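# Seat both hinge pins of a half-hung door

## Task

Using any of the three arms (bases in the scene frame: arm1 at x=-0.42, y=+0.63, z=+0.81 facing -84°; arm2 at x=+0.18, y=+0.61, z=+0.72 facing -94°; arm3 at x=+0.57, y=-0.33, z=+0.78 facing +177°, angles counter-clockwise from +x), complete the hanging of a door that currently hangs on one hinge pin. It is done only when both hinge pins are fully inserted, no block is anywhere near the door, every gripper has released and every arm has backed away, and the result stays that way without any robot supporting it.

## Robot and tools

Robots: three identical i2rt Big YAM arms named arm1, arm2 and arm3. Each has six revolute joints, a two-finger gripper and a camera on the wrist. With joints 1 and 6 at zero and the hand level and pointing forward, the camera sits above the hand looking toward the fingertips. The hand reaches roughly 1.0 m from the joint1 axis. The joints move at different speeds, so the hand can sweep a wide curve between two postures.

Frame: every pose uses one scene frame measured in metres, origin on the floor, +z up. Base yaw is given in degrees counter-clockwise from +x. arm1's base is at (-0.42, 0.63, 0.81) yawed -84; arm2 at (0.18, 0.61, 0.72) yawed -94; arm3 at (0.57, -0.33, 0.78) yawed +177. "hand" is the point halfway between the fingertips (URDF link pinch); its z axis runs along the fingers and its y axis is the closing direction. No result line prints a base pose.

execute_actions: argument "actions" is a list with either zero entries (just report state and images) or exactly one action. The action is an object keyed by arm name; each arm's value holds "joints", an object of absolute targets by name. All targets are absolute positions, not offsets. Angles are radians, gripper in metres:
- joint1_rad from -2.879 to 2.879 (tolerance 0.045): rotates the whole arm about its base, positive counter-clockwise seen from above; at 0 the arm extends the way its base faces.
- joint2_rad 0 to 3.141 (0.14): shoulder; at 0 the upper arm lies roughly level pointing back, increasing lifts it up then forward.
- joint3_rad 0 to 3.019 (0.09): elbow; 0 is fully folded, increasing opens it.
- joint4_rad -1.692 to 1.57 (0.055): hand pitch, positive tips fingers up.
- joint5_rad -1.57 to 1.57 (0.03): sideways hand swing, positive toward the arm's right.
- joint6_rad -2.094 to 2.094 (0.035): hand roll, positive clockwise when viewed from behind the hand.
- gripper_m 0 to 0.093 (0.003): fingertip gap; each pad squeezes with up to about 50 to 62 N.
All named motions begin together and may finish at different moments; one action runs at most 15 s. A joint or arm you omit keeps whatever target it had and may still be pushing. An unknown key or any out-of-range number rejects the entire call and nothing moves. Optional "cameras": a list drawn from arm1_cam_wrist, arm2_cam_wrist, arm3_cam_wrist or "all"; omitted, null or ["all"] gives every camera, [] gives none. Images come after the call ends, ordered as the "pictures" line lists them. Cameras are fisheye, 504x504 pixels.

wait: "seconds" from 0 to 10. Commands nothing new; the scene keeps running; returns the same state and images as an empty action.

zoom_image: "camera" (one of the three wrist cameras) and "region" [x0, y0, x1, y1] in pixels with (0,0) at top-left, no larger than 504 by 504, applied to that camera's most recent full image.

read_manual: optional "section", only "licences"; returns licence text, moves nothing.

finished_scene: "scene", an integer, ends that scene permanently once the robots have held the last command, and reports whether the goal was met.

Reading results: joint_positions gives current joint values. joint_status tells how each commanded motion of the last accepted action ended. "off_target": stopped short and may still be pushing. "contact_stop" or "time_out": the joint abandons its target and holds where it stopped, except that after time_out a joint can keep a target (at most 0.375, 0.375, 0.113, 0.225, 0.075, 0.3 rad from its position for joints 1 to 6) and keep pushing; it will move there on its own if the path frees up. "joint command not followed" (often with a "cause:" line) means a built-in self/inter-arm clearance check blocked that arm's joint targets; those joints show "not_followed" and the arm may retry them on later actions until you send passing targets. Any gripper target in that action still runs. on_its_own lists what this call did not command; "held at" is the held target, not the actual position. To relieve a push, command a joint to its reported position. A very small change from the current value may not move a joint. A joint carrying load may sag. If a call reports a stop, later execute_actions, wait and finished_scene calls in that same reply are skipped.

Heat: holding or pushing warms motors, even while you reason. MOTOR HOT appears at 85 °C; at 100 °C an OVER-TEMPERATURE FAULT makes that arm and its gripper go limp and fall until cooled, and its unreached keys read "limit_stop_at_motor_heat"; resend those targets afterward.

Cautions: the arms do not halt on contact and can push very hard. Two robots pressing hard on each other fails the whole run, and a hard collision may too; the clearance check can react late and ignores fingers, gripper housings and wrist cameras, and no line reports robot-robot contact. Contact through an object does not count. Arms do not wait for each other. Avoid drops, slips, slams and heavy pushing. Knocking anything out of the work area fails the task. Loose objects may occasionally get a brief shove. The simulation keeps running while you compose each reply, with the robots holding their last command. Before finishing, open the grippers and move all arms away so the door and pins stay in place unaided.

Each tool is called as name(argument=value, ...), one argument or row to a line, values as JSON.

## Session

execute_actions(
  actions=[],
)

Scene clock: 0.00 s.
arm1.joint_positions: joint1_rad=+0.183 joint2_rad=+0.302 joint3_rad=+1.582 joint4_rad=-1.139 joint5_rad=-0.296 joint6_rad=-0.747 gripper_m=+0.095
arm1.joint_status: not commanded
arm1.hand: x=-0.3675 y=+0.6193 z=+1.5162 quat_wxyz=(-0.476, -0.064, -0.655, +0.584) (m; scene frame)
arm2.joint_positions: joint1_rad=+0.822 joint2_rad=+0.560 joint3_rad=+1.494 joint4_rad=-1.569 joint5_rad=+0.025 joint6_rad=+0.803 gripper_m=+0.095
arm2.joint_status: not commanded
arm2.hand: x=+0.2842 y=+0.4984 z=+1.2757 quat_wxyz=(-0.456, -0.648, -0.610, +0.019) (m; scene frame)
arm3.joint_positions: joint1_rad=+0.244 joint2_rad=+0.492 joint3_rad=+1.373 joint4_rad=-1.510 joint5_rad=-0.204 joint6_rad=-0.687 gripper_m=+0.094
arm3.joint_status: not commanded
arm3.hand: x=+0.4176 y=-0.3932 z=+1.3042 quat_wxyz=(-0.027, +0.785, +0.417, -0.456) (m; scene frame)
pictures: arm1_cam_wrist, arm2_cam_wrist, arm3_cam_wrist
Images, in order (width x height): arm1_cam_wrist 504x504, arm2_cam_wrist 504x504, arm3_cam_wrist 504x504.

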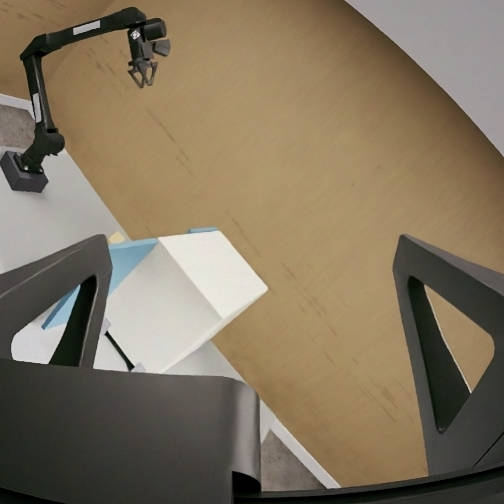

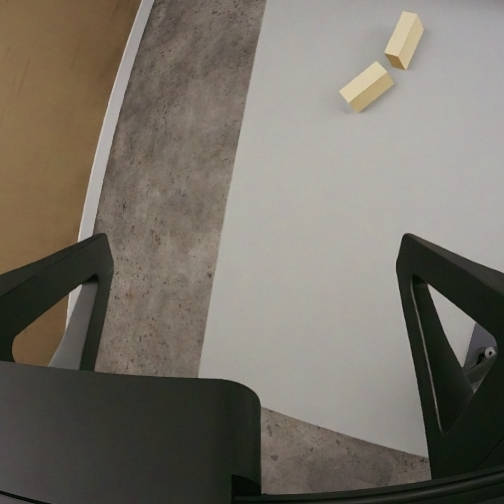

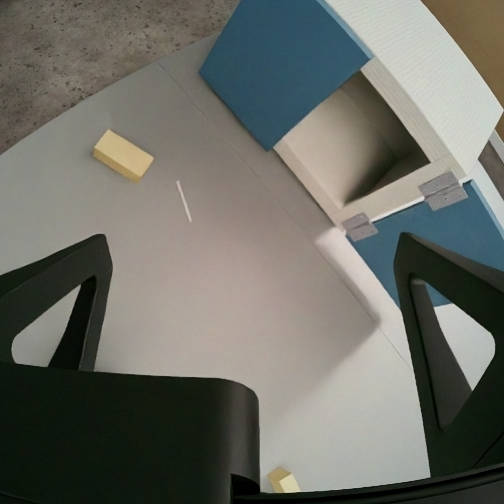

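execute_actions(
  actions=[
    {"arm3":{"joints":{"joint1_rad":0.1,"joint2_rad":0.7,"joint3_rad":1.2,"joint4_rad":-0.9,"joint5_rad":0,"joint6_rad":0}},"arm2":{"joints":{"joint1_rad":-0.15,"joint2_rad":1.0,"joint3_rad":1.4,"joint4_rad":-0.6,"joint5_rad":0,"joint6_rad":0}}},
  ],
  cameras=["arm2_cam_wrist","arm3_cam_wrist"],
)

Scene clock: 4.53 s.
arm1.joint_positions: joint1_rad=+0.183 joint2_rad=+0.302 joint3_rad=+1.582 joint4_rad=-1.139 joint5_rad=-0.296 joint6_rad=-0.747 gripper_m=+0.095
arm1.joint_status: not commanded
arm1.hand: x=-0.3675 y=+0.6193 z=+1.5162 quat_wxyz=(-0.476, -0.064, -0.655, +0.584) (m; scene frame)
arm2.joint_positions: joint1_rad=-0.145 joint2_rad=+0.989 joint3_rad=+1.378 joint4_rad=-0.622 joint5_rad=+0.001 joint6_rad=+0.012 gripper_m=+0.095
arm2.joint_status: all done
arm2.hand: x=+0.0772 y=+0.1680 z=+1.3018 quat_wxyz=(-0.395, -0.612, -0.484, +0.484) (m; scene frame)
arm3.joint_positions: joint1_rad=+0.103 joint2_rad=+0.697 joint3_rad=+1.170 joint4_rad=-0.922 joint5_rad=-0.003 joint6_rad=-0.008 gripper_m=+0.094
arm3.joint_status: all done
arm3.hand: x=+0.2314 y=-0.3444 z=+1.2753 quat_wxyz=(+0.007, +0.848, +0.024, -0.530) (m; scene frame)
pictures: arm2_cam_wrist, arm3_cam_wrist
Images, in order (width x height): arm2_cam_wrist 504x504, arm3_cam_wrist 504x504.

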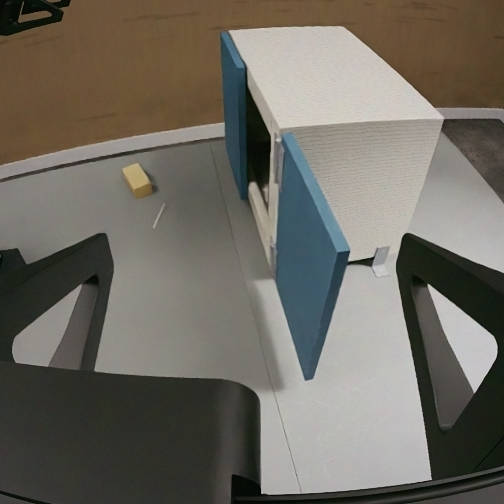

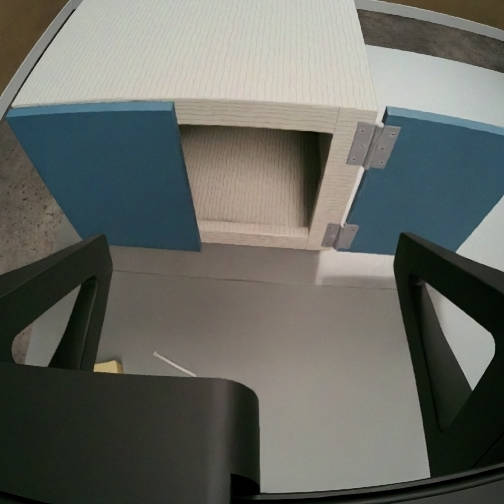

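zoom_image(
  camera="arm3_cam_wrist",
  region=[290, 95, 460, 265],
)

zoom_image(
  camera="arm2_cam_wrist",
  region=[100, 150, 220, 250],
)

Region (290, 95, 460, 265) of arm3_cam_wrist's 504x504 image, scaled by 2.965, with more detail than that image has.

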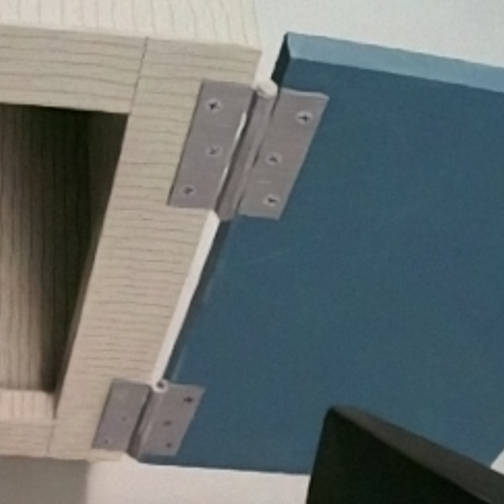

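Region (100, 150, 220, 250) of arm2_cam_wrist's 504x504 image, scaled by 4.200, with more detail than that image has.

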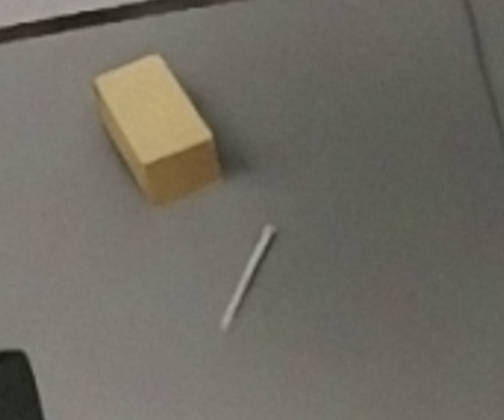

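execute_actions(
  actions=[
    {"arm3":{"joints":{"joint1_rad":0.388,"joint2_rad":1.741,"joint3_rad":1.066,"joint4_rad":-0.885,"joint6_rad":-0.89,"gripper_m":0.04}},"arm2":{"joints":{"joint1_rad":0.22,"joint2_rad":1.95,"joint3_rad":1.1,"joint4_rad":1.07,"joint5_rad":1.0}}},
  ],
  cameras=["arm2_cam_wrist","arm3_cam_wrist"],
)

Scene clock: 13.17 s.
arm1.joint_positions: joint1_rad=+0.183 joint2_rad=+0.302 joint3_rad=+1.582 joint4_rad=-1.139 joint5_rad=-0.296 joint6_rad=-0.747 gripper_m=+0.095
arm1.joint_status: not commanded
arm1.hand: x=-0.3675 y=+0.6193 z=+1.5162 quat_wxyz=(-0.476, -0.064, -0.655, +0.584) (m; scene frame)
arm2.joint_positions: joint1_rad=+0.230 joint2_rad=+1.935 joint3_rad=+1.086 joint4_rad=+1.047 joint5_rad=+0.998 joint6_rad=+0.008 gripper_m=+0.095
arm2.joint_status: all done
arm2.hand: x=+0.1345 y=-0.0363 z=+0.9387 quat_wxyz=(-0.327, -0.641, -0.176, +0.671) (m; scene frame)
arm3.joint_positions: joint1_rad=+0.390 joint2_rad=+1.740 joint3_rad=+1.053 joint4_rad=-0.896 joint5_rad=-0.001 joint6_rad=-0.882 gripper_m=+0.040
arm3.joint_status: all done
arm3.hand: x=+0.1489 y=-0.4700 z=+0.7852 quat_wxyz=(+0.000, +0.822, +0.569, +0.010) (m; scene frame)
pictures: arm2_cam_wrist, arm3_cam_wrist
Images, in order (width x height): arm2_cam_wrist 504x504, arm3_cam_wrist 504x504.

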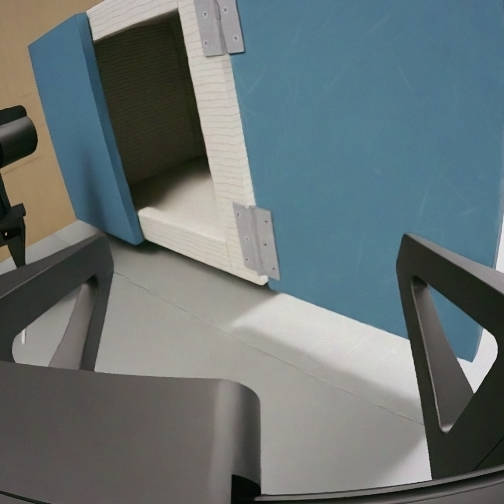

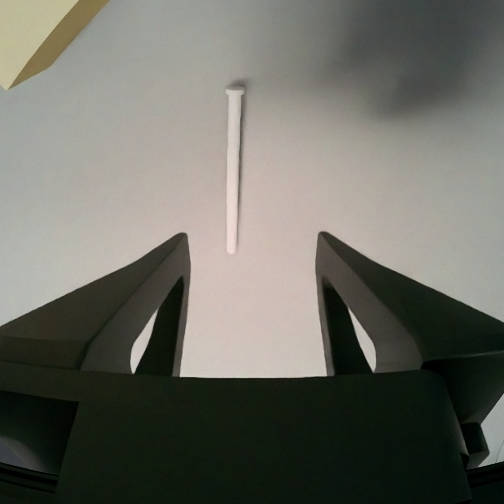

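execute_actions(
  actions=[
    {"arm3":{"joints":{"joint1_rad":0.427,"joint2_rad":1.845,"joint3_rad":1.025,"joint4_rad":-0.745,"joint6_rad":-0.80}}},
  ],
  cameras=["arm3_cam_wrist"],
)

Scene clock: 19.60 s.
arm1.joint_positions: joint1_rad=+0.183 joint2_rad=+0.302 joint3_rad=+1.582 joint4_rad=-1.139 joint5_rad=-0.296 joint6_rad=-0.747 gripper_m=+0.095
arm1.joint_status: not commanded
arm1.hand: x=-0.3675 y=+0.6193 z=+1.5162 quat_wxyz=(-0.476, -0.064, -0.655, +0.584) (m; scene frame)
arm2.joint_positions: joint1_rad=+0.230 joint2_rad=+1.935 joint3_rad=+1.086 joint4_rad=+1.047 joint5_rad=+0.998 joint6_rad=+0.008 gripper_m=+0.095
arm2.joint_status: not commanded
arm2.hand: x=+0.1345 y=-0.0363 z=+0.9387 quat_wxyz=(-0.327, -0.641, -0.176, +0.671) (m; scene frame)
arm3.joint_positions: joint1_rad=+0.427 joint2_rad=+1.844 joint3_rad=+1.019 joint4_rad=-0.756 joint5_rad=+0.000 joint6_rad=-0.808 gripper_m=+0.040
arm3.joint_status: all done
arm3.hand: x=+0.1537 y=-0.4853 z=+0.7312 quat_wxyz=(-0.001, +0.832, +0.554, +0.009) (m; scene frame)
pictures: arm3_cam_wrist
Images, in order (width x height): arm3_cam_wrist 504x504.

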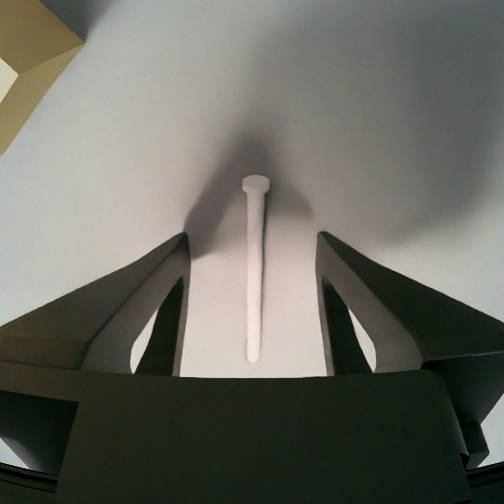

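execute_actions(
  actions=[
    {"arm3":{"joints":{"joint2_rad":1.88}}},
  ],
  cameras=[],
)

execute_actions(
  actions=[
    {"arm3":{"joints":{"joint2_rad":1.865,"gripper_m":0.0}}},
  ],
  cameras=["arm3_cam_wrist"],
)

execute_actions(
  actions=[
    {"arm3":{"joints":{"joint2_rad":1.5,"joint3_rad":0.9,"joint4_rad":-0.8}}},
  ],
  cameras=["arm3_cam_wrist"],
)

Scene clock: 22.83 s.
arm1.joint_positions: joint1_rad=+0.183 joint2_rad=+0.302 joint3_rad=+1.582 joint4_rad=-1.139 joint5_rad=-0.296 joint6_rad=-0.747 gripper_m=+0.095
arm1.joint_status: not commanded
arm1.hand: x=-0.3675 y=+0.6193 z=+1.5162 quat_wxyz=(-0.476, -0.064, -0.655, +0.584) (m; scene frame)
arm2.joint_positions: joint1_rad=+0.230 joint2_rad=+1.935 joint3_rad=+1.086 joint4_rad=+1.047 joint5_rad=+0.998 joint6_rad=+0.008 gripper_m=+0.095
arm2.joint_status: not commanded
arm2.hand: x=+0.1345 y=-0.0363 z=+0.9387 quat_wxyz=(-0.327, -0.641, -0.176, +0.671) (m; scene frame)
arm3.joint_positions: joint1_rad=+0.427 joint2_rad=+1.845 joint3_rad=+1.019 joint4_rad=-0.756 joint5_rad=+0.000 joint6_rad=-0.808 gripper_m=+0.040
arm3.joint_status: all done
arm3.hand: x=+0.1539 y=-0.4852 z=+0.7306 quat_wxyz=(-0.001, +0.832, +0.554, +0.010) (m; scene frame)
pictures: none
No camera images: the call's "cameras" was empty. Leave "cameras" out to get every camera's image.

Scene clock: 23.40 s.
arm1.joint_positions: joint1_rad=+0.183 joint2_rad=+0.302 joint3_rad=+1.582 joint4_rad=-1.139 joint5_rad=-0.296 joint6_rad=-0.747 gripper_m=+0.095
arm1.joint_status: not commanded
arm1.hand: x=-0.3675 y=+0.6193 z=+1.5162 quat_wxyz=(-0.476, -0.064, -0.655, +0.584) (m; scene frame)
arm2.joint_positions: joint1_rad=+0.230 joint2_rad=+1.935 joint3_rad=+1.086 joint4_rad=+1.047 joint5_rad=+0.998 joint6_rad=+0.008 gripper_m=+0.095
arm2.joint_status: not commanded
arm2.hand: x=+0.1345 y=-0.0363 z=+0.9387 quat_wxyz=(-0.327, -0.641, -0.176, +0.671) (m; scene frame)
arm3.joint_positions: joint1_rad=+0.427 joint2_rad=+1.845 joint3_rad=+1.019 joint4_rad=-0.755 joint5_rad=+0.000 joint6_rad=-0.808 gripper_m=+0.002
arm3.joint_status: all done
arm3.hand: x=+0.1538 y=-0.4853 z=+0.7306 quat_wxyz=(-0.001, +0.833, +0.554, +0.009) (m; scene frame)
pictures: arm3_cam_wrist
Images, in order (width x height): arm3_cam_wrist 504x504.

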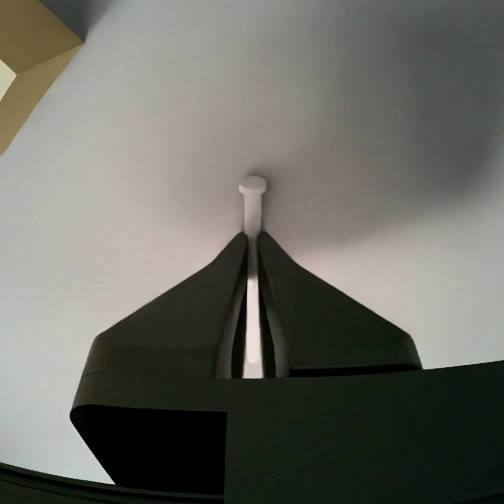

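Scene clock: 24.60 s.
arm1.joint_positions: joint1_rad=+0.183 joint2_rad=+0.302 joint3_rad=+1.582 joint4_rad=-1.139 joint5_rad=-0.296 joint6_rad=-0.747 gripper_m=+0.095
arm1.joint_status: not commanded
arm1.hand: x=-0.3675 y=+0.6193 z=+1.5162 quat_wxyz=(-0.476, -0.064, -0.655, +0.584) (m; scene frame)
arm2.joint_positions: joint1_rad=+0.230 joint2_rad=+1.935 joint3_rad=+1.086 joint4_rad=+1.047 joint5_rad=+0.998 joint6_rad=+0.008 gripper_m=+0.095
arm2.joint_status: not commanded
arm2.hand: x=+0.1345 y=-0.0363 z=+0.9387 quat_wxyz=(-0.327, -0.641, -0.176, +0.671) (m; scene frame)
arm3.joint_positions: joint1_rad=+0.427 joint2_rad=+1.484 joint3_rad=+0.877 joint4_rad=-0.797 joint5_rad=+0.000 joint6_rad=-0.807 gripper_m=+0.002
arm3.joint_status: all done
arm3.hand: x=+0.1856 y=-0.4737 z=+0.8346 quat_wxyz=(-0.020, +0.830, +0.552, -0.078) (m; scene frame)
pictures: arm3_cam_wrist
Images, in order (width x height): arm3_cam_wrist 504x504.

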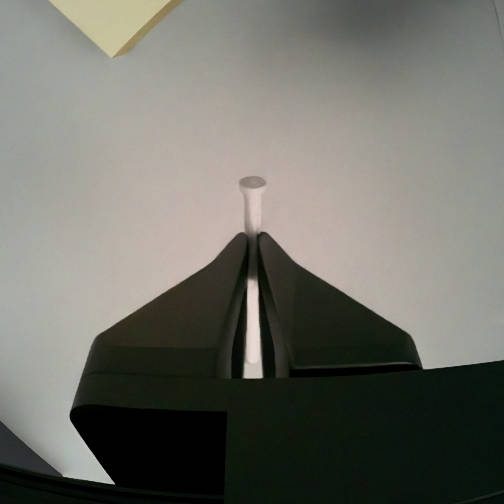

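execute_actions(
  actions=[
    {"arm3":{"joints":{"joint1_rad":-0.115,"joint2_rad":1.3,"joint3_rad":0.5,"joint4_rad":0.3,"joint6_rad":0.015}}},
  ],
  cameras=[],
)

execute_actions(
  actions=[
    {"arm3":{"joints":{"joint2_rad":1.72,"joint3_rad":0.59,"joint4_rad":1.17}}},
  ],
  cameras=["arm2_cam_wrist","arm3_cam_wrist"],
)

Scene clock: 29.17 s.
arm1.joint_positions: joint1_rad=+0.183 joint2_rad=+0.302 joint3_rad=+1.582 joint4_rad=-1.139 joint5_rad=-0.296 joint6_rad=-0.747 gripper_m=+0.095
arm1.joint_status: not commanded
arm1.hand: x=-0.3675 y=+0.6193 z=+1.5162 quat_wxyz=(-0.476, -0.064, -0.655, +0.584) (m; scene frame)
arm2.joint_positions: joint1_rad=+0.230 joint2_rad=+1.935 joint3_rad=+1.086 joint4_rad=+1.047 joint5_rad=+0.998 joint6_rad=+0.008 gripper_m=+0.095
arm2.joint_status: not commanded
arm2.hand: x=+0.1345 y=-0.0363 z=+0.9387 quat_wxyz=(-0.327, -0.641, -0.176, +0.671) (m; scene frame)
arm3.joint_positions: joint1_rad=-0.114 joint2_rad=+1.300 joint3_rad=+0.485 joint4_rad=+0.277 joint5_rad=+0.000 joint6_rad=+0.007 gripper_m=+0.002
arm3.joint_status: all done
arm3.hand: x=+0.1175 y=-0.2472 z=+0.8918 quat_wxyz=(-0.045, +0.867, -0.076, -0.490) (m; scene frame)
pictures: none
No camera images: the call's "cameras" was empty. Leave "cameras" out to get every camera's image.

Scene clock: 30.63 s.
arm1.joint_positions: joint1_rad=+0.183 joint2_rad=+0.302 joint3_rad=+1.582 joint4_rad=-1.139 joint5_rad=-0.296 joint6_rad=-0.747 gripper_m=+0.095
arm1.joint_status: not commanded
arm1.hand: x=-0.3675 y=+0.6193 z=+1.5162 quat_wxyz=(-0.476, -0.064, -0.655, +0.584) (m; scene frame)
arm2.joint_positions: joint1_rad=+0.230 joint2_rad=+1.935 joint3_rad=+1.086 joint4_rad=+1.047 joint5_rad=+0.998 joint6_rad=+0.008 gripper_m=+0.095
arm2.joint_status: not commanded
arm2.hand: x=+0.1345 y=-0.0363 z=+0.9387 quat_wxyz=(-0.327, -0.641, -0.176, +0.671) (m; scene frame)
arm3.joint_positions: joint1_rad=-0.114 joint2_rad=+1.726 joint3_rad=+0.570 joint4_rad=+1.146 joint5_rad=+0.000 joint6_rad=+0.007 gripper_m=+0.002
arm3.joint_status: all done
arm3.hand: x=+0.0302 y=-0.2322 z=+0.9246 quat_wxyz=(-0.062, +0.709, -0.061, -0.700) (m; scene frame)
pictures: arm2_cam_wrist, arm3_cam_wrist
Images, in order (width x height): arm2_cam_wrist 504x504, arm3_cam_wrist 504x504.

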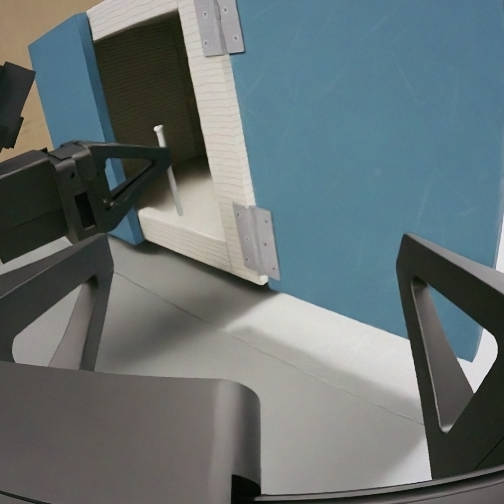

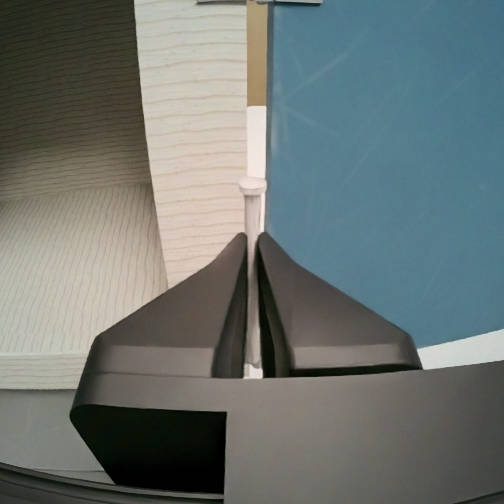

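execute_actions(
  actions=[
    {"arm3":{"joints":{"joint2_rad":1.818,"joint3_rad":0.764,"joint4_rad":1.055,"joint5_rad":0.012}}},
  ],
  cameras=["arm2_cam_wrist","arm3_cam_wrist"],
)

zoom_image(
  camera="arm2_cam_wrist",
  region=[130, 30, 330, 230],
)

Scene clock: 35.13 s.
arm1.joint_positions: joint1_rad=+0.183 joint2_rad=+0.302 joint3_rad=+1.582 joint4_rad=-1.139 joint5_rad=-0.296 joint6_rad=-0.747 gripper_m=+0.095
arm1.joint_status: not commanded
arm1.hand: x=-0.3675 y=+0.6193 z=+1.5162 quat_wxyz=(-0.476, -0.064, -0.655, +0.584) (m; scene frame)
arm2.joint_positions: joint1_rad=+0.230 joint2_rad=+1.935 joint3_rad=+1.086 joint4_rad=+1.047 joint5_rad=+0.998 joint6_rad=+0.008 gripper_m=+0.095
arm2.joint_status: not commanded
arm2.hand: x=+0.1345 y=-0.0363 z=+0.9387 quat_wxyz=(-0.327, -0.641, -0.176, +0.671) (m; scene frame)
arm3.joint_positions: joint1_rad=-0.114 joint2_rad=+1.812 joint3_rad=+0.738 joint4_rad=+1.065 joint5_rad=+0.009 joint6_rad=+0.007 gripper_m=+0.002
arm3.joint_status: all done
arm3.hand: x=-0.0273 y=-0.2204 z=+0.9256 quat_wxyz=(-0.065, +0.709, -0.064, -0.700) (m; scene frame)
pictures: arm2_cam_wrist, arm3_cam_wrist
Images, in order (width x height): arm2_cam_wrist 504x504, arm3_cam_wrist 504x504.

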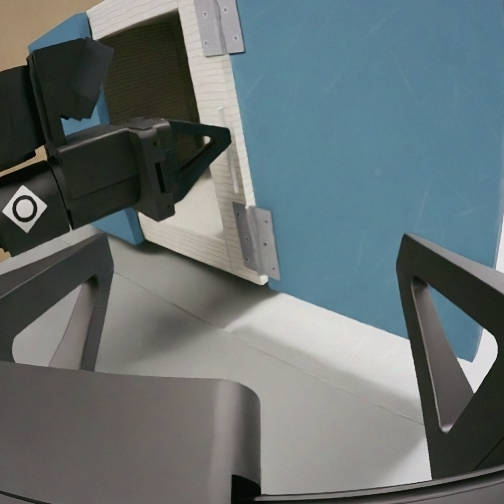

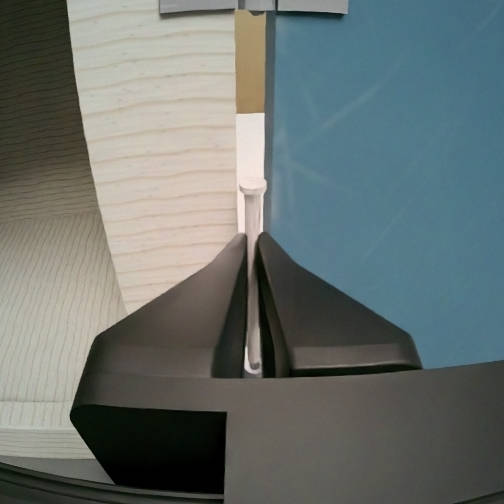

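Region (130, 30, 330, 230) of arm2_cam_wrist's 504x504 image, scaled by 2.520, with more detail than that image has.

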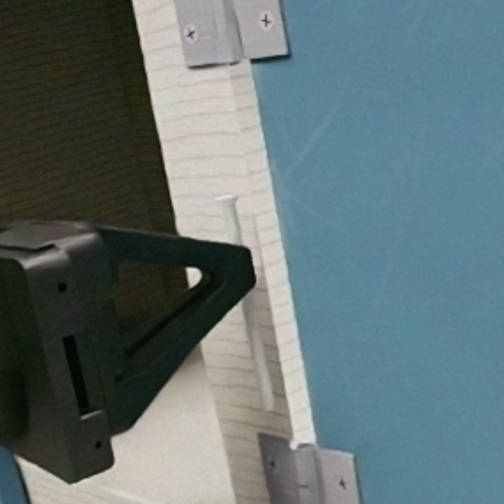

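execute_actions(
  actions=[
    {"arm3":{"joints":{"joint2_rad":1.883,"joint3_rad":0.80,"joint4_rad":1.11}}},
  ],
  cameras=["arm2_cam_wrist","arm3_cam_wrist"],
)

zoom_image(
  camera="arm2_cam_wrist",
  region=[180, 100, 310, 230],
)

zoom_image(
  camera="arm3_cam_wrist",
  region=[220, 320, 290, 390],
)

Scene clock: 39.40 s.
arm1.joint_positions: joint1_rad=+0.183 joint2_rad=+0.302 joint3_rad=+1.582 joint4_rad=-1.139 joint5_rad=-0.296 joint6_rad=-0.747 gripper_m=+0.095
arm1.joint_status: not commanded
arm1.hand: x=-0.3675 y=+0.6193 z=+1.5162 quat_wxyz=(-0.476, -0.064, -0.655, +0.584) (m; scene frame)
arm2.joint_positions: joint1_rad=+0.230 joint2_rad=+1.935 joint3_rad=+1.086 joint4_rad=+1.047 joint5_rad=+0.998 joint6_rad=+0.008 gripper_m=+0.095
arm2.joint_status: not commanded
arm2.hand: x=+0.1345 y=-0.0363 z=+0.9387 quat_wxyz=(-0.327, -0.641, -0.176, +0.671) (m; scene frame)
arm3.joint_positions: joint1_rad=-0.114 joint2_rad=+1.870 joint3_rad=+0.771 joint4_rad=+1.087 joint5_rad=+0.011 joint6_rad=+0.007 gripper_m=+0.002
arm3.joint_status: all done
arm3.hand: x=-0.0387 y=-0.2178 z=+0.9109 quat_wxyz=(-0.066, +0.709, -0.065, -0.699) (m; scene frame)
pictures: arm2_cam_wrist, arm3_cam_wrist
Images, in order (width x height): arm2_cam_wrist 504x504, arm3_cam_wrist 504x504.

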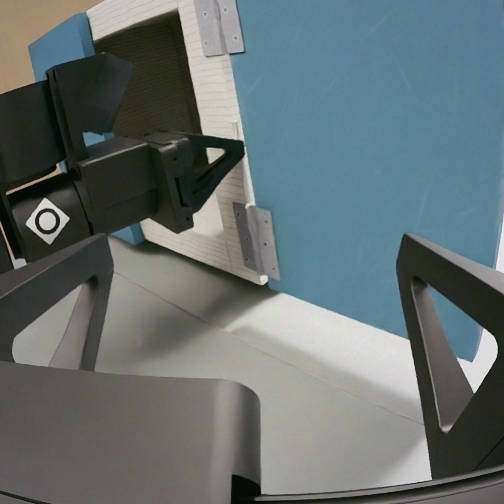

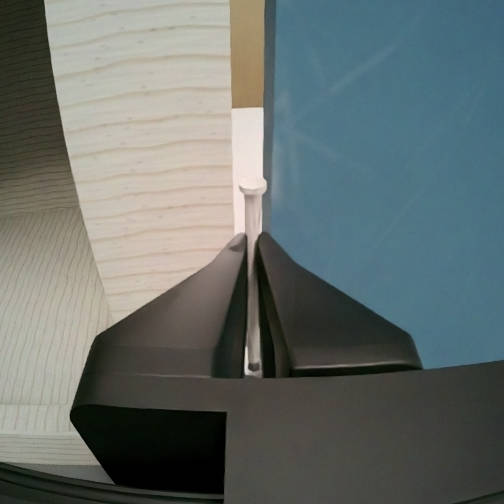

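Region (180, 100, 310, 230) of arm2_cam_wrist's 504x504 image, scaled by 3.877, with more detail than that image has.

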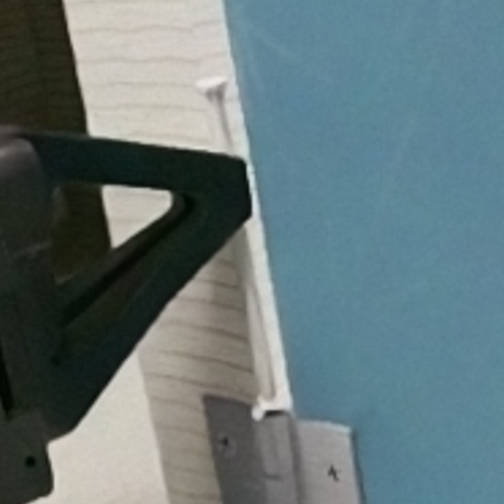

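Region (220, 320, 290, 390) of arm3_cam_wrist's 504x504 image, scaled by 7.200, with more detail than that image has.

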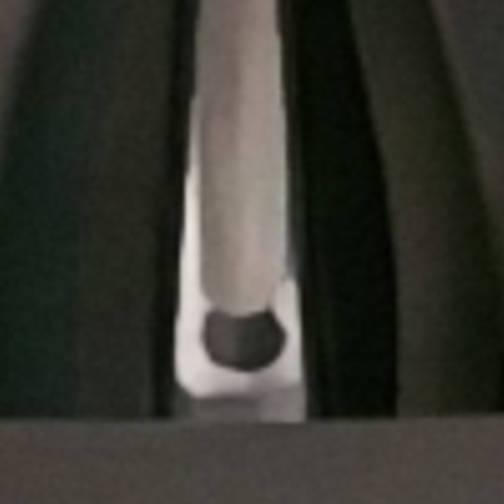

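Well aligned. Descend.

execute_actions(
  actions=[
    {"arm3":{"joints":{"joint2_rad":1.935,"joint4_rad":1.155}}},
  ],
  cameras=["arm2_cam_wrist","arm3_cam_wrist"],
)

zoom_image(
  camera="arm2_cam_wrist",
  region=[180, 100, 310, 230],
)

Scene clock: 42.43 s.
arm1.joint_positions: joint1_rad=+0.183 joint2_rad=+0.302 joint3_rad=+1.582 joint4_rad=-1.139 joint5_rad=-0.296 joint6_rad=-0.747 gripper_m=+0.095
arm1.joint_status: not commanded
arm1.hand: x=-0.3675 y=+0.6193 z=+1.5162 quat_wxyz=(-0.476, -0.064, -0.655, +0.584) (m; scene frame)
arm2.joint_positions: joint1_rad=+0.230 joint2_rad=+1.935 joint3_rad=+1.086 joint4_rad=+1.047 joint5_rad=+0.998 joint6_rad=+0.008 gripper_m=+0.095
arm2.joint_status: not commanded
arm2.hand: x=+0.1345 y=-0.0363 z=+0.9387 quat_wxyz=(-0.327, -0.641, -0.176, +0.671) (m; scene frame)
arm3.joint_positions: joint1_rad=-0.114 joint2_rad=+1.921 joint3_rad=+0.771 joint4_rad=+1.132 joint5_rad=+0.011 joint6_rad=+0.007 gripper_m=+0.002
arm3.joint_status: all done
arm3.hand: x=-0.0382 y=-0.2177 z=+0.8916 quat_wxyz=(-0.065, +0.712, -0.065, -0.697) (m; scene frame)
pictures: arm2_cam_wrist, arm3_cam_wrist
Images, in order (width x height): arm2_cam_wrist 504x504, arm3_cam_wrist 504x504.

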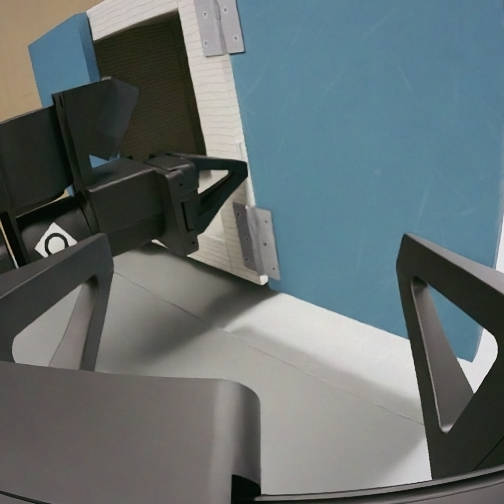

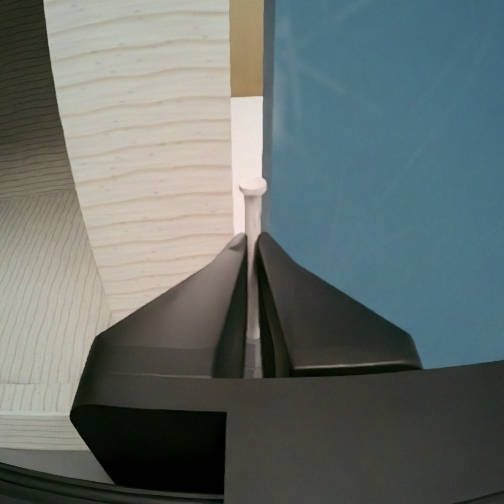

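Region (180, 100, 310, 230) of arm2_cam_wrist's 504x504 image, scaled by 3.877, with more detail than that image has.

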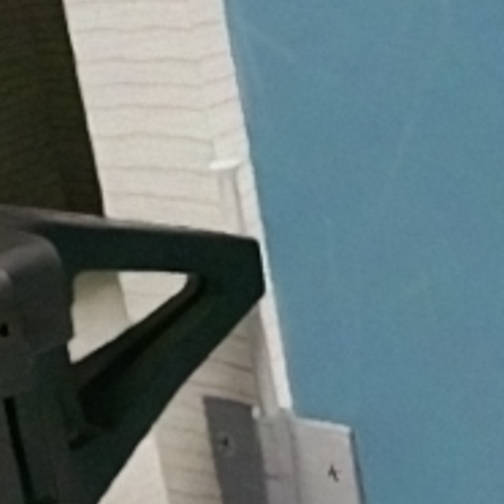

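execute_actions(
  actions=[
    {"arm3":{"joints":{"joint2_rad":1.925,"gripper_m":0.016}},"arm2":{"joints":{"joint2_rad":1.53,"joint3_rad":0.46,"joint4_rad":1.08,"joint5_rad":-0.54}}},
  ],
  cameras=[],
)

execute_actions(
  actions=[
    {"arm3":{"joints":{"joint2_rad":1.80,"joint3_rad":0.56,"joint4_rad":1.30}},"arm2":{"joints":{"joint1_rad":-0.5}}},
  ],
  cameras=[],
)

execute_actions(
  actions=[
    {"arm3":{"joints":{"gripper_m":0.07}},"arm2":{"joints":{"joint2_rad":1.705,"joint3_rad":0.705,"joint4_rad":1.0}}},
  ],
  cameras=["arm2_cam_wrist","arm3_cam_wrist"],
)

Scene clock: 49.43 s.
arm1.joint_positions: joint1_rad=+0.183 joint2_rad=+0.302 joint3_rad=+1.582 joint4_rad=-1.139 joint5_rad=-0.296 joint6_rad=-0.747 gripper_m=+0.095
arm1.joint_status: not commanded
arm1.hand: x=-0.3675 y=+0.6193 z=+1.5162 quat_wxyz=(-0.476, -0.064, -0.655, +0.584) (m; scene frame)
arm2.joint_positions: joint1_rad=+0.228 joint2_rad=+1.521 joint3_rad=+0.454 joint4_rad=+1.067 joint5_rad=-0.538 joint6_rad=+0.008 gripper_m=+0.095
arm2.joint_status: all done
arm2.hand: x=+0.3385 y=+0.1572 z=+0.9074 quat_wxyz=(-0.644, -0.298, -0.637, +0.302) (m; scene frame)
arm3.joint_positions: joint1_rad=-0.121 joint2_rad=+1.921 joint3_rad=+0.771 joint4_rad=+1.133 joint5_rad=+0.018 joint6_rad=+0.007 gripper_m=+0.016
arm3.joint_status: all done
arm3.hand: x=-0.0372 y=-0.2123 z=+0.8917 quat_wxyz=(-0.070, +0.711, -0.071, -0.696) (m; scene frame)
pictures: none
No camera images: the call's "cameras" was empty. Leave "cameras" out to get every camera's image.

Scene clock: 50.73 s.
arm1.joint_positions: joint1_rad=+0.183 joint2_rad=+0.302 joint3_rad=+1.582 joint4_rad=-1.139 joint5_rad=-0.296 joint6_rad=-0.747 gripper_m=+0.095
arm1.joint_status: not commanded
arm1.hand: x=-0.3675 y=+0.6193 z=+1.5162 quat_wxyz=(-0.476, -0.064, -0.655, +0.584) (m; scene frame)
arm2.joint_positions: joint1_rad=-0.496 joint2_rad=+1.521 joint3_rad=+0.454 joint4_rad=+1.067 joint5_rad=-0.540 joint6_rad=+0.008 gripper_m=+0.095
arm2.joint_status: all done
arm2.hand: x=-0.0048 y=+0.1652 z=+0.9072 quat_wxyz=(-0.499, -0.505, -0.487, +0.508) (m; scene frame)
arm3.joint_positions: joint1_rad=-0.120 joint2_rad=+1.802 joint3_rad=+0.555 joint4_rad=+1.281 joint5_rad=+0.015 joint6_rad=+0.007 gripper_m=+0.016
arm3.joint_status: all done
arm3.hand: x=+0.0367 y=-0.2267 z=+0.9120 quat_wxyz=(-0.071, +0.693, -0.068, -0.715) (m; scene frame)
pictures: none
No camera images: the call's "cameras" was empty. Leave "cameras" out to get every camera's image.

Scene clock: 51.67 s.
arm1.joint_positions: joint1_rad=+0.183 joint2_rad=+0.302 joint3_rad=+1.582 joint4_rad=-1.139 joint5_rad=-0.296 joint6_rad=-0.747 gripper_m=+0.095
arm1.joint_status: not commanded
arm1.hand: x=-0.3675 y=+0.6193 z=+1.5162 quat_wxyz=(-0.476, -0.064, -0.655, +0.584) (m; scene frame)
arm2.joint_positions: joint1_rad=-0.496 joint2_rad=+1.702 joint3_rad=+0.683 joint4_rad=+1.017 joint5_rad=-0.540 joint6_rad=+0.008 gripper_m=+0.095
arm2.joint_status: all done
arm2.hand: x=-0.0496 y=+0.0948 z=+0.9019 quat_wxyz=(-0.498, -0.506, -0.488, +0.508) (m; scene frame)
arm3.joint_positions: joint1_rad=-0.120 joint2_rad=+1.802 joint3_rad=+0.555 joint4_rad=+1.281 joint5_rad=+0.015 joint6_rad=+0.008 gripper_m=+0.070
arm3.joint_status: all done
arm3.hand: x=+0.0367 y=-0.2267 z=+0.9120 quat_wxyz=(-0.070, +0.693, -0.068, -0.715) (m; scene frame)
pictures: arm2_cam_wrist, arm3_cam_wrist
Images, in order (width x height): arm2_cam_wrist 504x504, arm3_cam_wrist 504x504.

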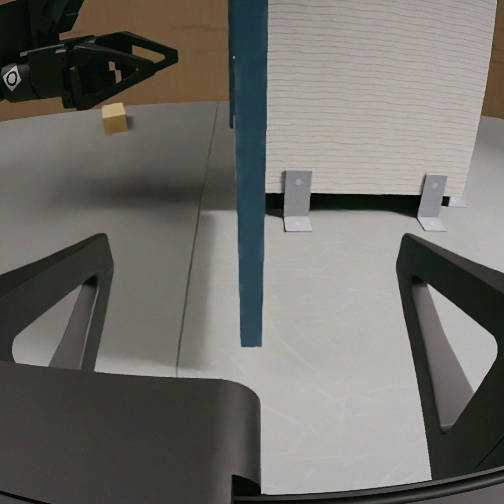

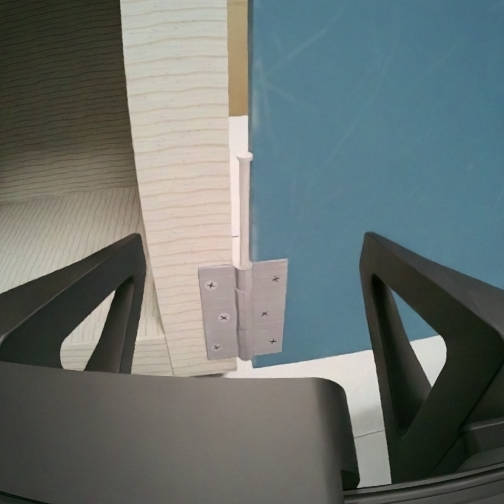

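execute_actions(
  actions=[
    {"arm2":{"joints":{"joint1_rad":-0.38,"joint2_rad":1.88,"joint3_rad":0.995,"joint4_rad":0.885,"joint5_rad":-0.425,"gripper_m":0.06}}},
  ],
  cameras=["arm2_cam_wrist"],
)

Scene clock: 55.40 s.
arm1.joint_positions: joint1_rad=+0.183 joint2_rad=+0.302 joint3_rad=+1.582 joint4_rad=-1.139 joint5_rad=-0.296 joint6_rad=-0.747 gripper_m=+0.095
arm1.joint_status: not commanded
arm1.hand: x=-0.3675 y=+0.6193 z=+1.5162 quat_wxyz=(-0.476, -0.064, -0.655, +0.584) (m; scene frame)
arm2.joint_positions: joint1_rad=-0.372 joint2_rad=+1.876 joint3_rad=+0.968 joint4_rad=+0.902 joint5_rad=-0.427 joint6_rad=+0.008 gripper_m=+0.060
arm2.joint_status: all done
arm2.hand: x=-0.0448 y=-0.0172 z=+0.9008 quat_wxyz=(-0.501, -0.505, -0.491, +0.504) (m; scene frame)
arm3.joint_positions: joint1_rad=-0.120 joint2_rad=+1.802 joint3_rad=+0.555 joint4_rad=+1.281 joint5_rad=+0.015 joint6_rad=+0.008 gripper_m=+0.070
arm3.joint_status: not commanded
arm3.hand: x=+0.0367 y=-0.2267 z=+0.9120 quat_wxyz=(-0.070, +0.693, -0.068, -0.715) (m; scene frame)
pictures: arm2_cam_wrist
Images, in order (width x height): arm2_cam_wrist 504x504.

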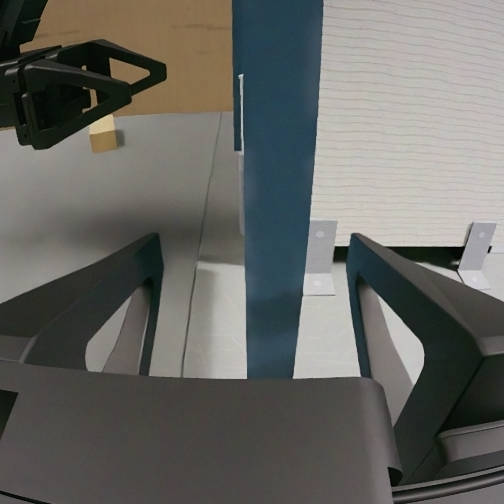

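execute_actions(
  actions=[
    {"arm2":{"joints":{"joint5_rad":-0.395,"gripper_m":0.0}}},
  ],
  cameras=["arm2_cam_wrist"],
)

execute_actions(
  actions=[
    {"arm2":{"joints":{"joint2_rad":1.83,"joint4_rad":0.905}}},
  ],
  cameras=["arm3_cam_wrist"],
)

Scene clock: 57.80 s.
arm1.joint_positions: joint1_rad=+0.183 joint2_rad=+0.302 joint3_rad=+1.582 joint4_rad=-1.139 joint5_rad=-0.296 joint6_rad=-0.747 gripper_m=+0.095
arm1.joint_status: not commanded
arm1.hand: x=-0.3675 y=+0.6193 z=+1.5162 quat_wxyz=(-0.476, -0.064, -0.655, +0.584) (m; scene frame)
arm2.joint_positions: joint1_rad=-0.372 joint2_rad=+1.876 joint3_rad=+0.968 joint4_rad=+0.901 joint5_rad=-0.406 joint6_rad=+0.008 gripper_m=+0.015
arm2.joint_status: gripper_m off_target (ended at +0.015, target +0.000); the others done
arm2.hand: x=-0.0482 y=-0.0173 z=+0.9011 quat_wxyz=(-0.495, -0.510, -0.486, +0.509) (m; scene frame)
arm3.joint_positions: joint1_rad=-0.120 joint2_rad=+1.802 joint3_rad=+0.555 joint4_rad=+1.281 joint5_rad=+0.015 joint6_rad=+0.008 gripper_m=+0.070
arm3.joint_status: not commanded
arm3.hand: x=+0.0367 y=-0.2267 z=+0.9120 quat_wxyz=(-0.070, +0.693, -0.068, -0.715) (m; scene frame)
pictures: arm2_cam_wrist
Images, in order (width x height): arm2_cam_wrist 504x504.

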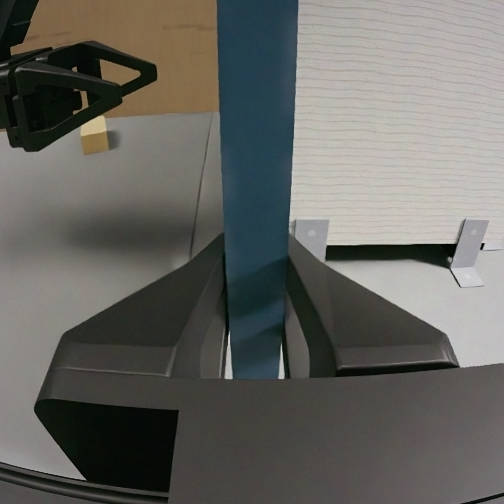

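Scene clock: 58.33 s.
arm1.joint_positions: joint1_rad=+0.183 joint2_rad=+0.302 joint3_rad=+1.582 joint4_rad=-1.139 joint5_rad=-0.296 joint6_rad=-0.747 gripper_m=+0.095
arm1.joint_status: not commanded
arm1.hand: x=-0.3675 y=+0.6193 z=+1.5162 quat_wxyz=(-0.476, -0.064, -0.655, +0.584) (m; scene frame)
arm2.joint_positions: joint1_rad=-0.372 joint2_rad=+1.874 joint3_rad=+0.968 joint4_rad=+0.901 joint5_rad=-0.406 joint6_rad=+0.008 gripper_m=+0.015
arm2.joint_status: all done
arm2.hand: x=-0.0482 y=-0.0172 z=+0.9023 quat_wxyz=(-0.496, -0.509, -0.485, +0.510) (m; scene frame)
arm3.joint_positions: joint1_rad=-0.120 joint2_rad=+1.802 joint3_rad=+0.555 joint4_rad=+1.281 joint5_rad=+0.015 joint6_rad=+0.008 gripper_m=+0.070
arm3.joint_status: not commanded
arm3.hand: x=+0.0367 y=-0.2267 z=+0.9120 quat_wxyz=(-0.070, +0.693, -0.068, -0.715) (m; scene frame)
pictures: arm3_cam_wrist
Images, in order (width x height): arm3_cam_wrist 504x504.

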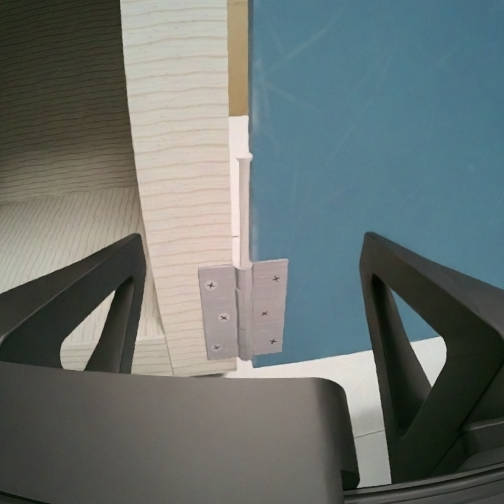

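execute_actions(
  actions=[
    {"arm2":{"joints":{"joint2_rad":1.80,"joint4_rad":0.89}}},
  ],
  cameras=["arm3_cam_wrist"],
)

zoom_image(
  camera="arm3_cam_wrist",
  region=[130, 140, 360, 370],
)

Scene clock: 61.03 s.
arm1.joint_positions: joint1_rad=+0.183 joint2_rad=+0.302 joint3_rad=+1.582 joint4_rad=-1.139 joint5_rad=-0.296 joint6_rad=-0.747 gripper_m=+0.095
arm1.joint_status: not commanded
arm1.hand: x=-0.3675 y=+0.6193 z=+1.5162 quat_wxyz=(-0.476, -0.064, -0.655, +0.584) (m; scene frame)
arm2.joint_positions: joint1_rad=-0.372 joint2_rad=+1.864 joint3_rad=+0.968 joint4_rad=+0.883 joint5_rad=-0.405 joint6_rad=+0.004 gripper_m=+0.015
arm2.joint_status: all done
arm2.hand: x=-0.0482 y=-0.0168 z=+0.9042 quat_wxyz=(-0.493, -0.512, -0.487, +0.508) (m; scene frame)
arm3.joint_positions: joint1_rad=-0.120 joint2_rad=+1.802 joint3_rad=+0.555 joint4_rad=+1.281 joint5_rad=+0.015 joint6_rad=+0.008 gripper_m=+0.070
arm3.joint_status: not commanded
arm3.hand: x=+0.0367 y=-0.2267 z=+0.9120 quat_wxyz=(-0.070, +0.693, -0.068, -0.715) (m; scene frame)
pictures: arm3_cam_wrist
Images, in order (width x height): arm3_cam_wrist 504x504.

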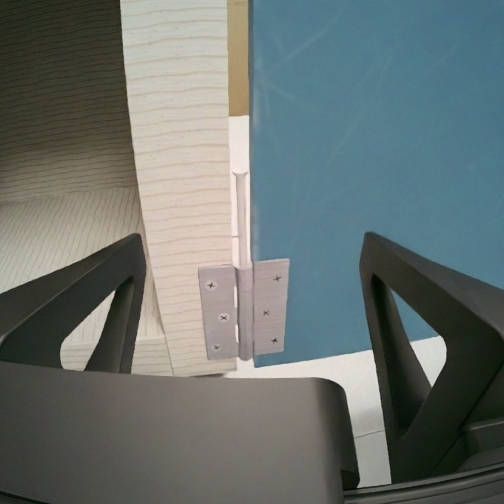

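Region (130, 140, 360, 370) of arm3_cam_wrist's 504x504 image, scaled by 2.191, with more detail than that image has.

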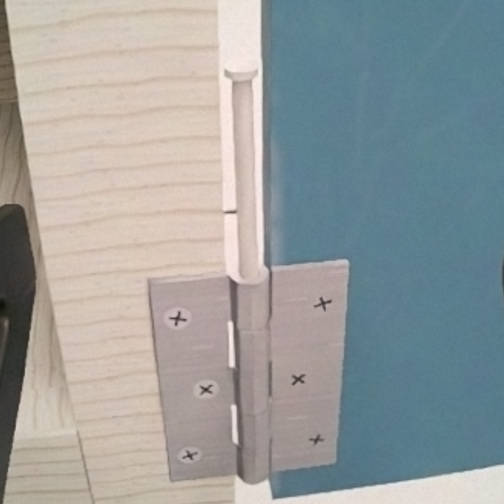

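execute_actions(
  actions=[
    {"arm2":{"joints":{"joint2_rad":1.86}},"arm3":{"joints":{"joint2_rad":1.74,"joint3_rad":0.68,"joint4_rad":1.08,"joint5_rad":-0.014,"gripper_m":0.0}}},
  ],
  cameras=[],
)

execute_actions(
  actions=[
    {"arm3":{"joints":{"joint2_rad":1.825,"joint3_rad":0.797,"joint4_rad":1.025}}},
  ],
  cameras=["arm2_cam_wrist","arm3_cam_wrist"],
)

Scene clock: 64.83 s.
arm1.joint_positions: joint1_rad=+0.183 joint2_rad=+0.302 joint3_rad=+1.582 joint4_rad=-1.139 joint5_rad=-0.296 joint6_rad=-0.747 gripper_m=+0.095
arm1.joint_status: not commanded
arm1.hand: x=-0.3675 y=+0.6193 z=+1.5162 quat_wxyz=(-0.476, -0.064, -0.655, +0.584) (m; scene frame)
arm2.joint_positions: joint1_rad=-0.372 joint2_rad=+1.866 joint3_rad=+0.968 joint4_rad=+0.883 joint5_rad=-0.405 joint6_rad=+0.004 gripper_m=+0.015
arm2.joint_status: all done
arm2.hand: x=-0.0482 y=-0.0168 z=+0.9033 quat_wxyz=(-0.493, -0.512, -0.487, +0.507) (m; scene frame)
arm3.joint_positions: joint1_rad=-0.120 joint2_rad=+1.751 joint3_rad=+0.664 joint4_rad=+1.092 joint5_rad=-0.010 joint6_rad=+0.008 gripper_m=+0.000
arm3.joint_status: all done
arm3.hand: x=-0.0015 y=-0.2244 z=+0.9356 quat_wxyz=(-0.061, +0.704, -0.060, -0.705) (m; scene frame)
pictures: none
No camera images: the call's "cameras" was empty. Leave "cameras" out to get every camera's image.

Scene clock: 65.63 s.
arm1.joint_positions: joint1_rad=+0.183 joint2_rad=+0.302 joint3_rad=+1.582 joint4_rad=-1.139 joint5_rad=-0.296 joint6_rad=-0.747 gripper_m=+0.095
arm1.joint_status: not commanded
arm1.hand: x=-0.3675 y=+0.6193 z=+1.5162 quat_wxyz=(-0.476, -0.064, -0.655, +0.584) (m; scene frame)
arm2.joint_positions: joint1_rad=-0.372 joint2_rad=+1.866 joint3_rad=+0.968 joint4_rad=+0.883 joint5_rad=-0.405 joint6_rad=+0.004 gripper_m=+0.015
arm2.joint_status: not commanded
arm2.hand: x=-0.0482 y=-0.0168 z=+0.9033 quat_wxyz=(-0.493, -0.512, -0.487, +0.507) (m; scene frame)
arm3.joint_positions: joint1_rad=-0.120 joint2_rad=+1.813 joint3_rad=+0.769 joint4_rad=+1.035 joint5_rad=-0.011 joint6_rad=+0.008 gripper_m=+0.000
arm3.joint_status: all done
arm3.hand: x=-0.0376 y=-0.2178 z=+0.9317 quat_wxyz=(-0.060, +0.709, -0.060, -0.701) (m; scene frame)
pictures: arm2_cam_wrist, arm3_cam_wrist
Images, in order (width x height): arm2_cam_wrist 504x504, arm3_cam_wrist 504x504.

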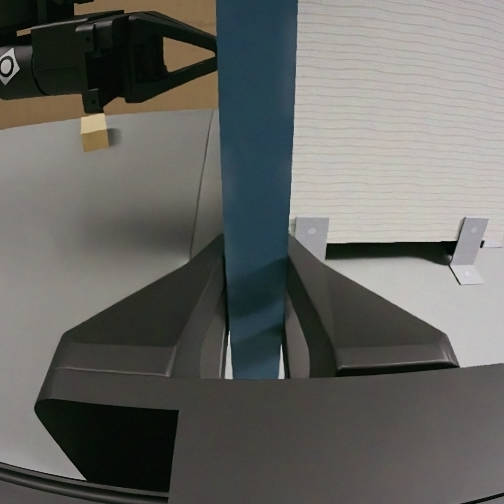

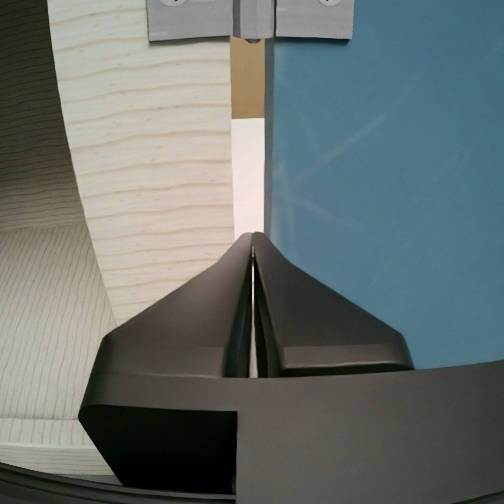

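execute_actions(
  actions=[
    {"arm3":{"joints":{"joint2_rad":1.93,"joint4_rad":1.16}}},
  ],
  cameras=[],
)

execute_actions(
  actions=[
    {"arm3":{"joints":{"joint2_rad":2.04,"joint3_rad":0.81,"joint4_rad":1.25}}},
  ],
  cameras=["arm3_cam_wrist"],
)

Scene clock: 68.37 s.
arm1.joint_positions: joint1_rad=+0.183 joint2_rad=+0.302 joint3_rad=+1.582 joint4_rad=-1.139 joint5_rad=-0.296 joint6_rad=-0.747 gripper_m=+0.095
arm1.joint_status: not commanded
arm1.hand: x=-0.3675 y=+0.6193 z=+1.5162 quat_wxyz=(-0.476, -0.064, -0.655, +0.584) (m; scene frame)
arm2.joint_positions: joint1_rad=-0.372 joint2_rad=+1.866 joint3_rad=+0.968 joint4_rad=+0.883 joint5_rad=-0.405 joint6_rad=+0.004 gripper_m=+0.015
arm2.joint_status: not commanded
arm2.hand: x=-0.0482 y=-0.0168 z=+0.9033 quat_wxyz=(-0.493, -0.512, -0.487, +0.507) (m; scene frame)
arm3.joint_positions: joint1_rad=-0.120 joint2_rad=+1.897 joint3_rad=+0.772 joint4_rad=+1.151 joint5_rad=-0.011 joint6_rad=+0.008 gripper_m=+0.000
arm3.joint_status: all done
arm3.hand: x=-0.0390 y=-0.2174 z=+0.9112 quat_wxyz=(-0.061, +0.696, -0.059, -0.713) (m; scene frame)
pictures: none
No camera images: the call's "cameras" was empty. Leave "cameras" out to get every camera's image.

Scene clock: 69.10 s.
arm1.joint_positions: joint1_rad=+0.183 joint2_rad=+0.302 joint3_rad=+1.582 joint4_rad=-1.139 joint5_rad=-0.296 joint6_rad=-0.747 gripper_m=+0.095
arm1.joint_status: not commanded
arm1.hand: x=-0.3675 y=+0.6193 z=+1.5162 quat_wxyz=(-0.476, -0.064, -0.655, +0.584) (m; scene frame)
arm2.joint_positions: joint1_rad=-0.372 joint2_rad=+1.866 joint3_rad=+0.968 joint4_rad=+0.883 joint5_rad=-0.405 joint6_rad=+0.004 gripper_m=+0.015
arm2.joint_status: not commanded
arm2.hand: x=-0.0482 y=-0.0168 z=+0.9033 quat_wxyz=(-0.493, -0.512, -0.487, +0.507) (m; scene frame)
arm3.joint_positions: joint1_rad=-0.120 joint2_rad=+1.961 joint3_rad=+0.786 joint4_rad=+1.284 joint5_rad=-0.011 joint6_rad=+0.008 gripper_m=+0.000
arm3.joint_status: all done
arm3.hand: x=-0.0411 y=-0.2171 z=+0.9107 quat_wxyz=(-0.063, +0.667, -0.056, -0.741) (m; scene frame)
pictures: arm3_cam_wrist
Images, in order (width x height): arm3_cam_wrist 504x504.

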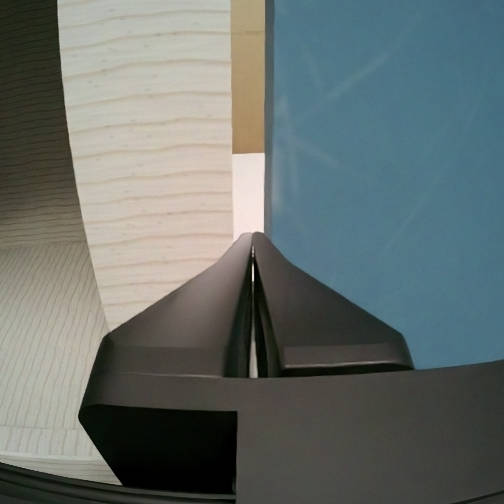

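Stuck at the third knuckle. Lighten the push and lower the door a little.

execute_actions(
  actions=[
    {"arm3":{"joints":{"joint2_rad":2.0,"joint3_rad":0.79,"joint4_rad":1.26}},"arm2":{"joints":{"joint2_rad":1.885}}},
  ],
  cameras=[],
)

Scene clock: 72.13 s.
arm1.joint_positions: joint1_rad=+0.183 joint2_rad=+0.302 joint3_rad=+1.582 joint4_rad=-1.139 joint5_rad=-0.296 joint6_rad=-0.747 gripper_m=+0.095
arm1.joint_status: not commanded
arm1.hand: x=-0.3675 y=+0.6193 z=+1.5162 quat_wxyz=(-0.476, -0.064, -0.655, +0.584) (m; scene frame)
arm2.joint_positions: joint1_rad=-0.372 joint2_rad=+1.868 joint3_rad=+0.968 joint4_rad=+0.883 joint5_rad=-0.405 joint6_rad=+0.004 gripper_m=+0.015
arm2.joint_status: all done
arm2.hand: x=-0.0482 y=-0.0169 z=+0.9020 quat_wxyz=(-0.493, -0.513, -0.487, +0.506) (m; scene frame)
arm3.joint_positions: joint1_rad=-0.120 joint2_rad=+1.961 joint3_rad=+0.786 joint4_rad=+1.285 joint5_rad=-0.011 joint6_rad=+0.008 gripper_m=+0.000
arm3.joint_status: all done
arm3.hand: x=-0.0411 y=-0.2171 z=+0.9111 quat_wxyz=(-0.063, +0.666, -0.056, -0.741) (m; scene frame)
pictures: none
No camera images: the call's "cameras" was empty. Leave "cameras" out to get every camera's image.


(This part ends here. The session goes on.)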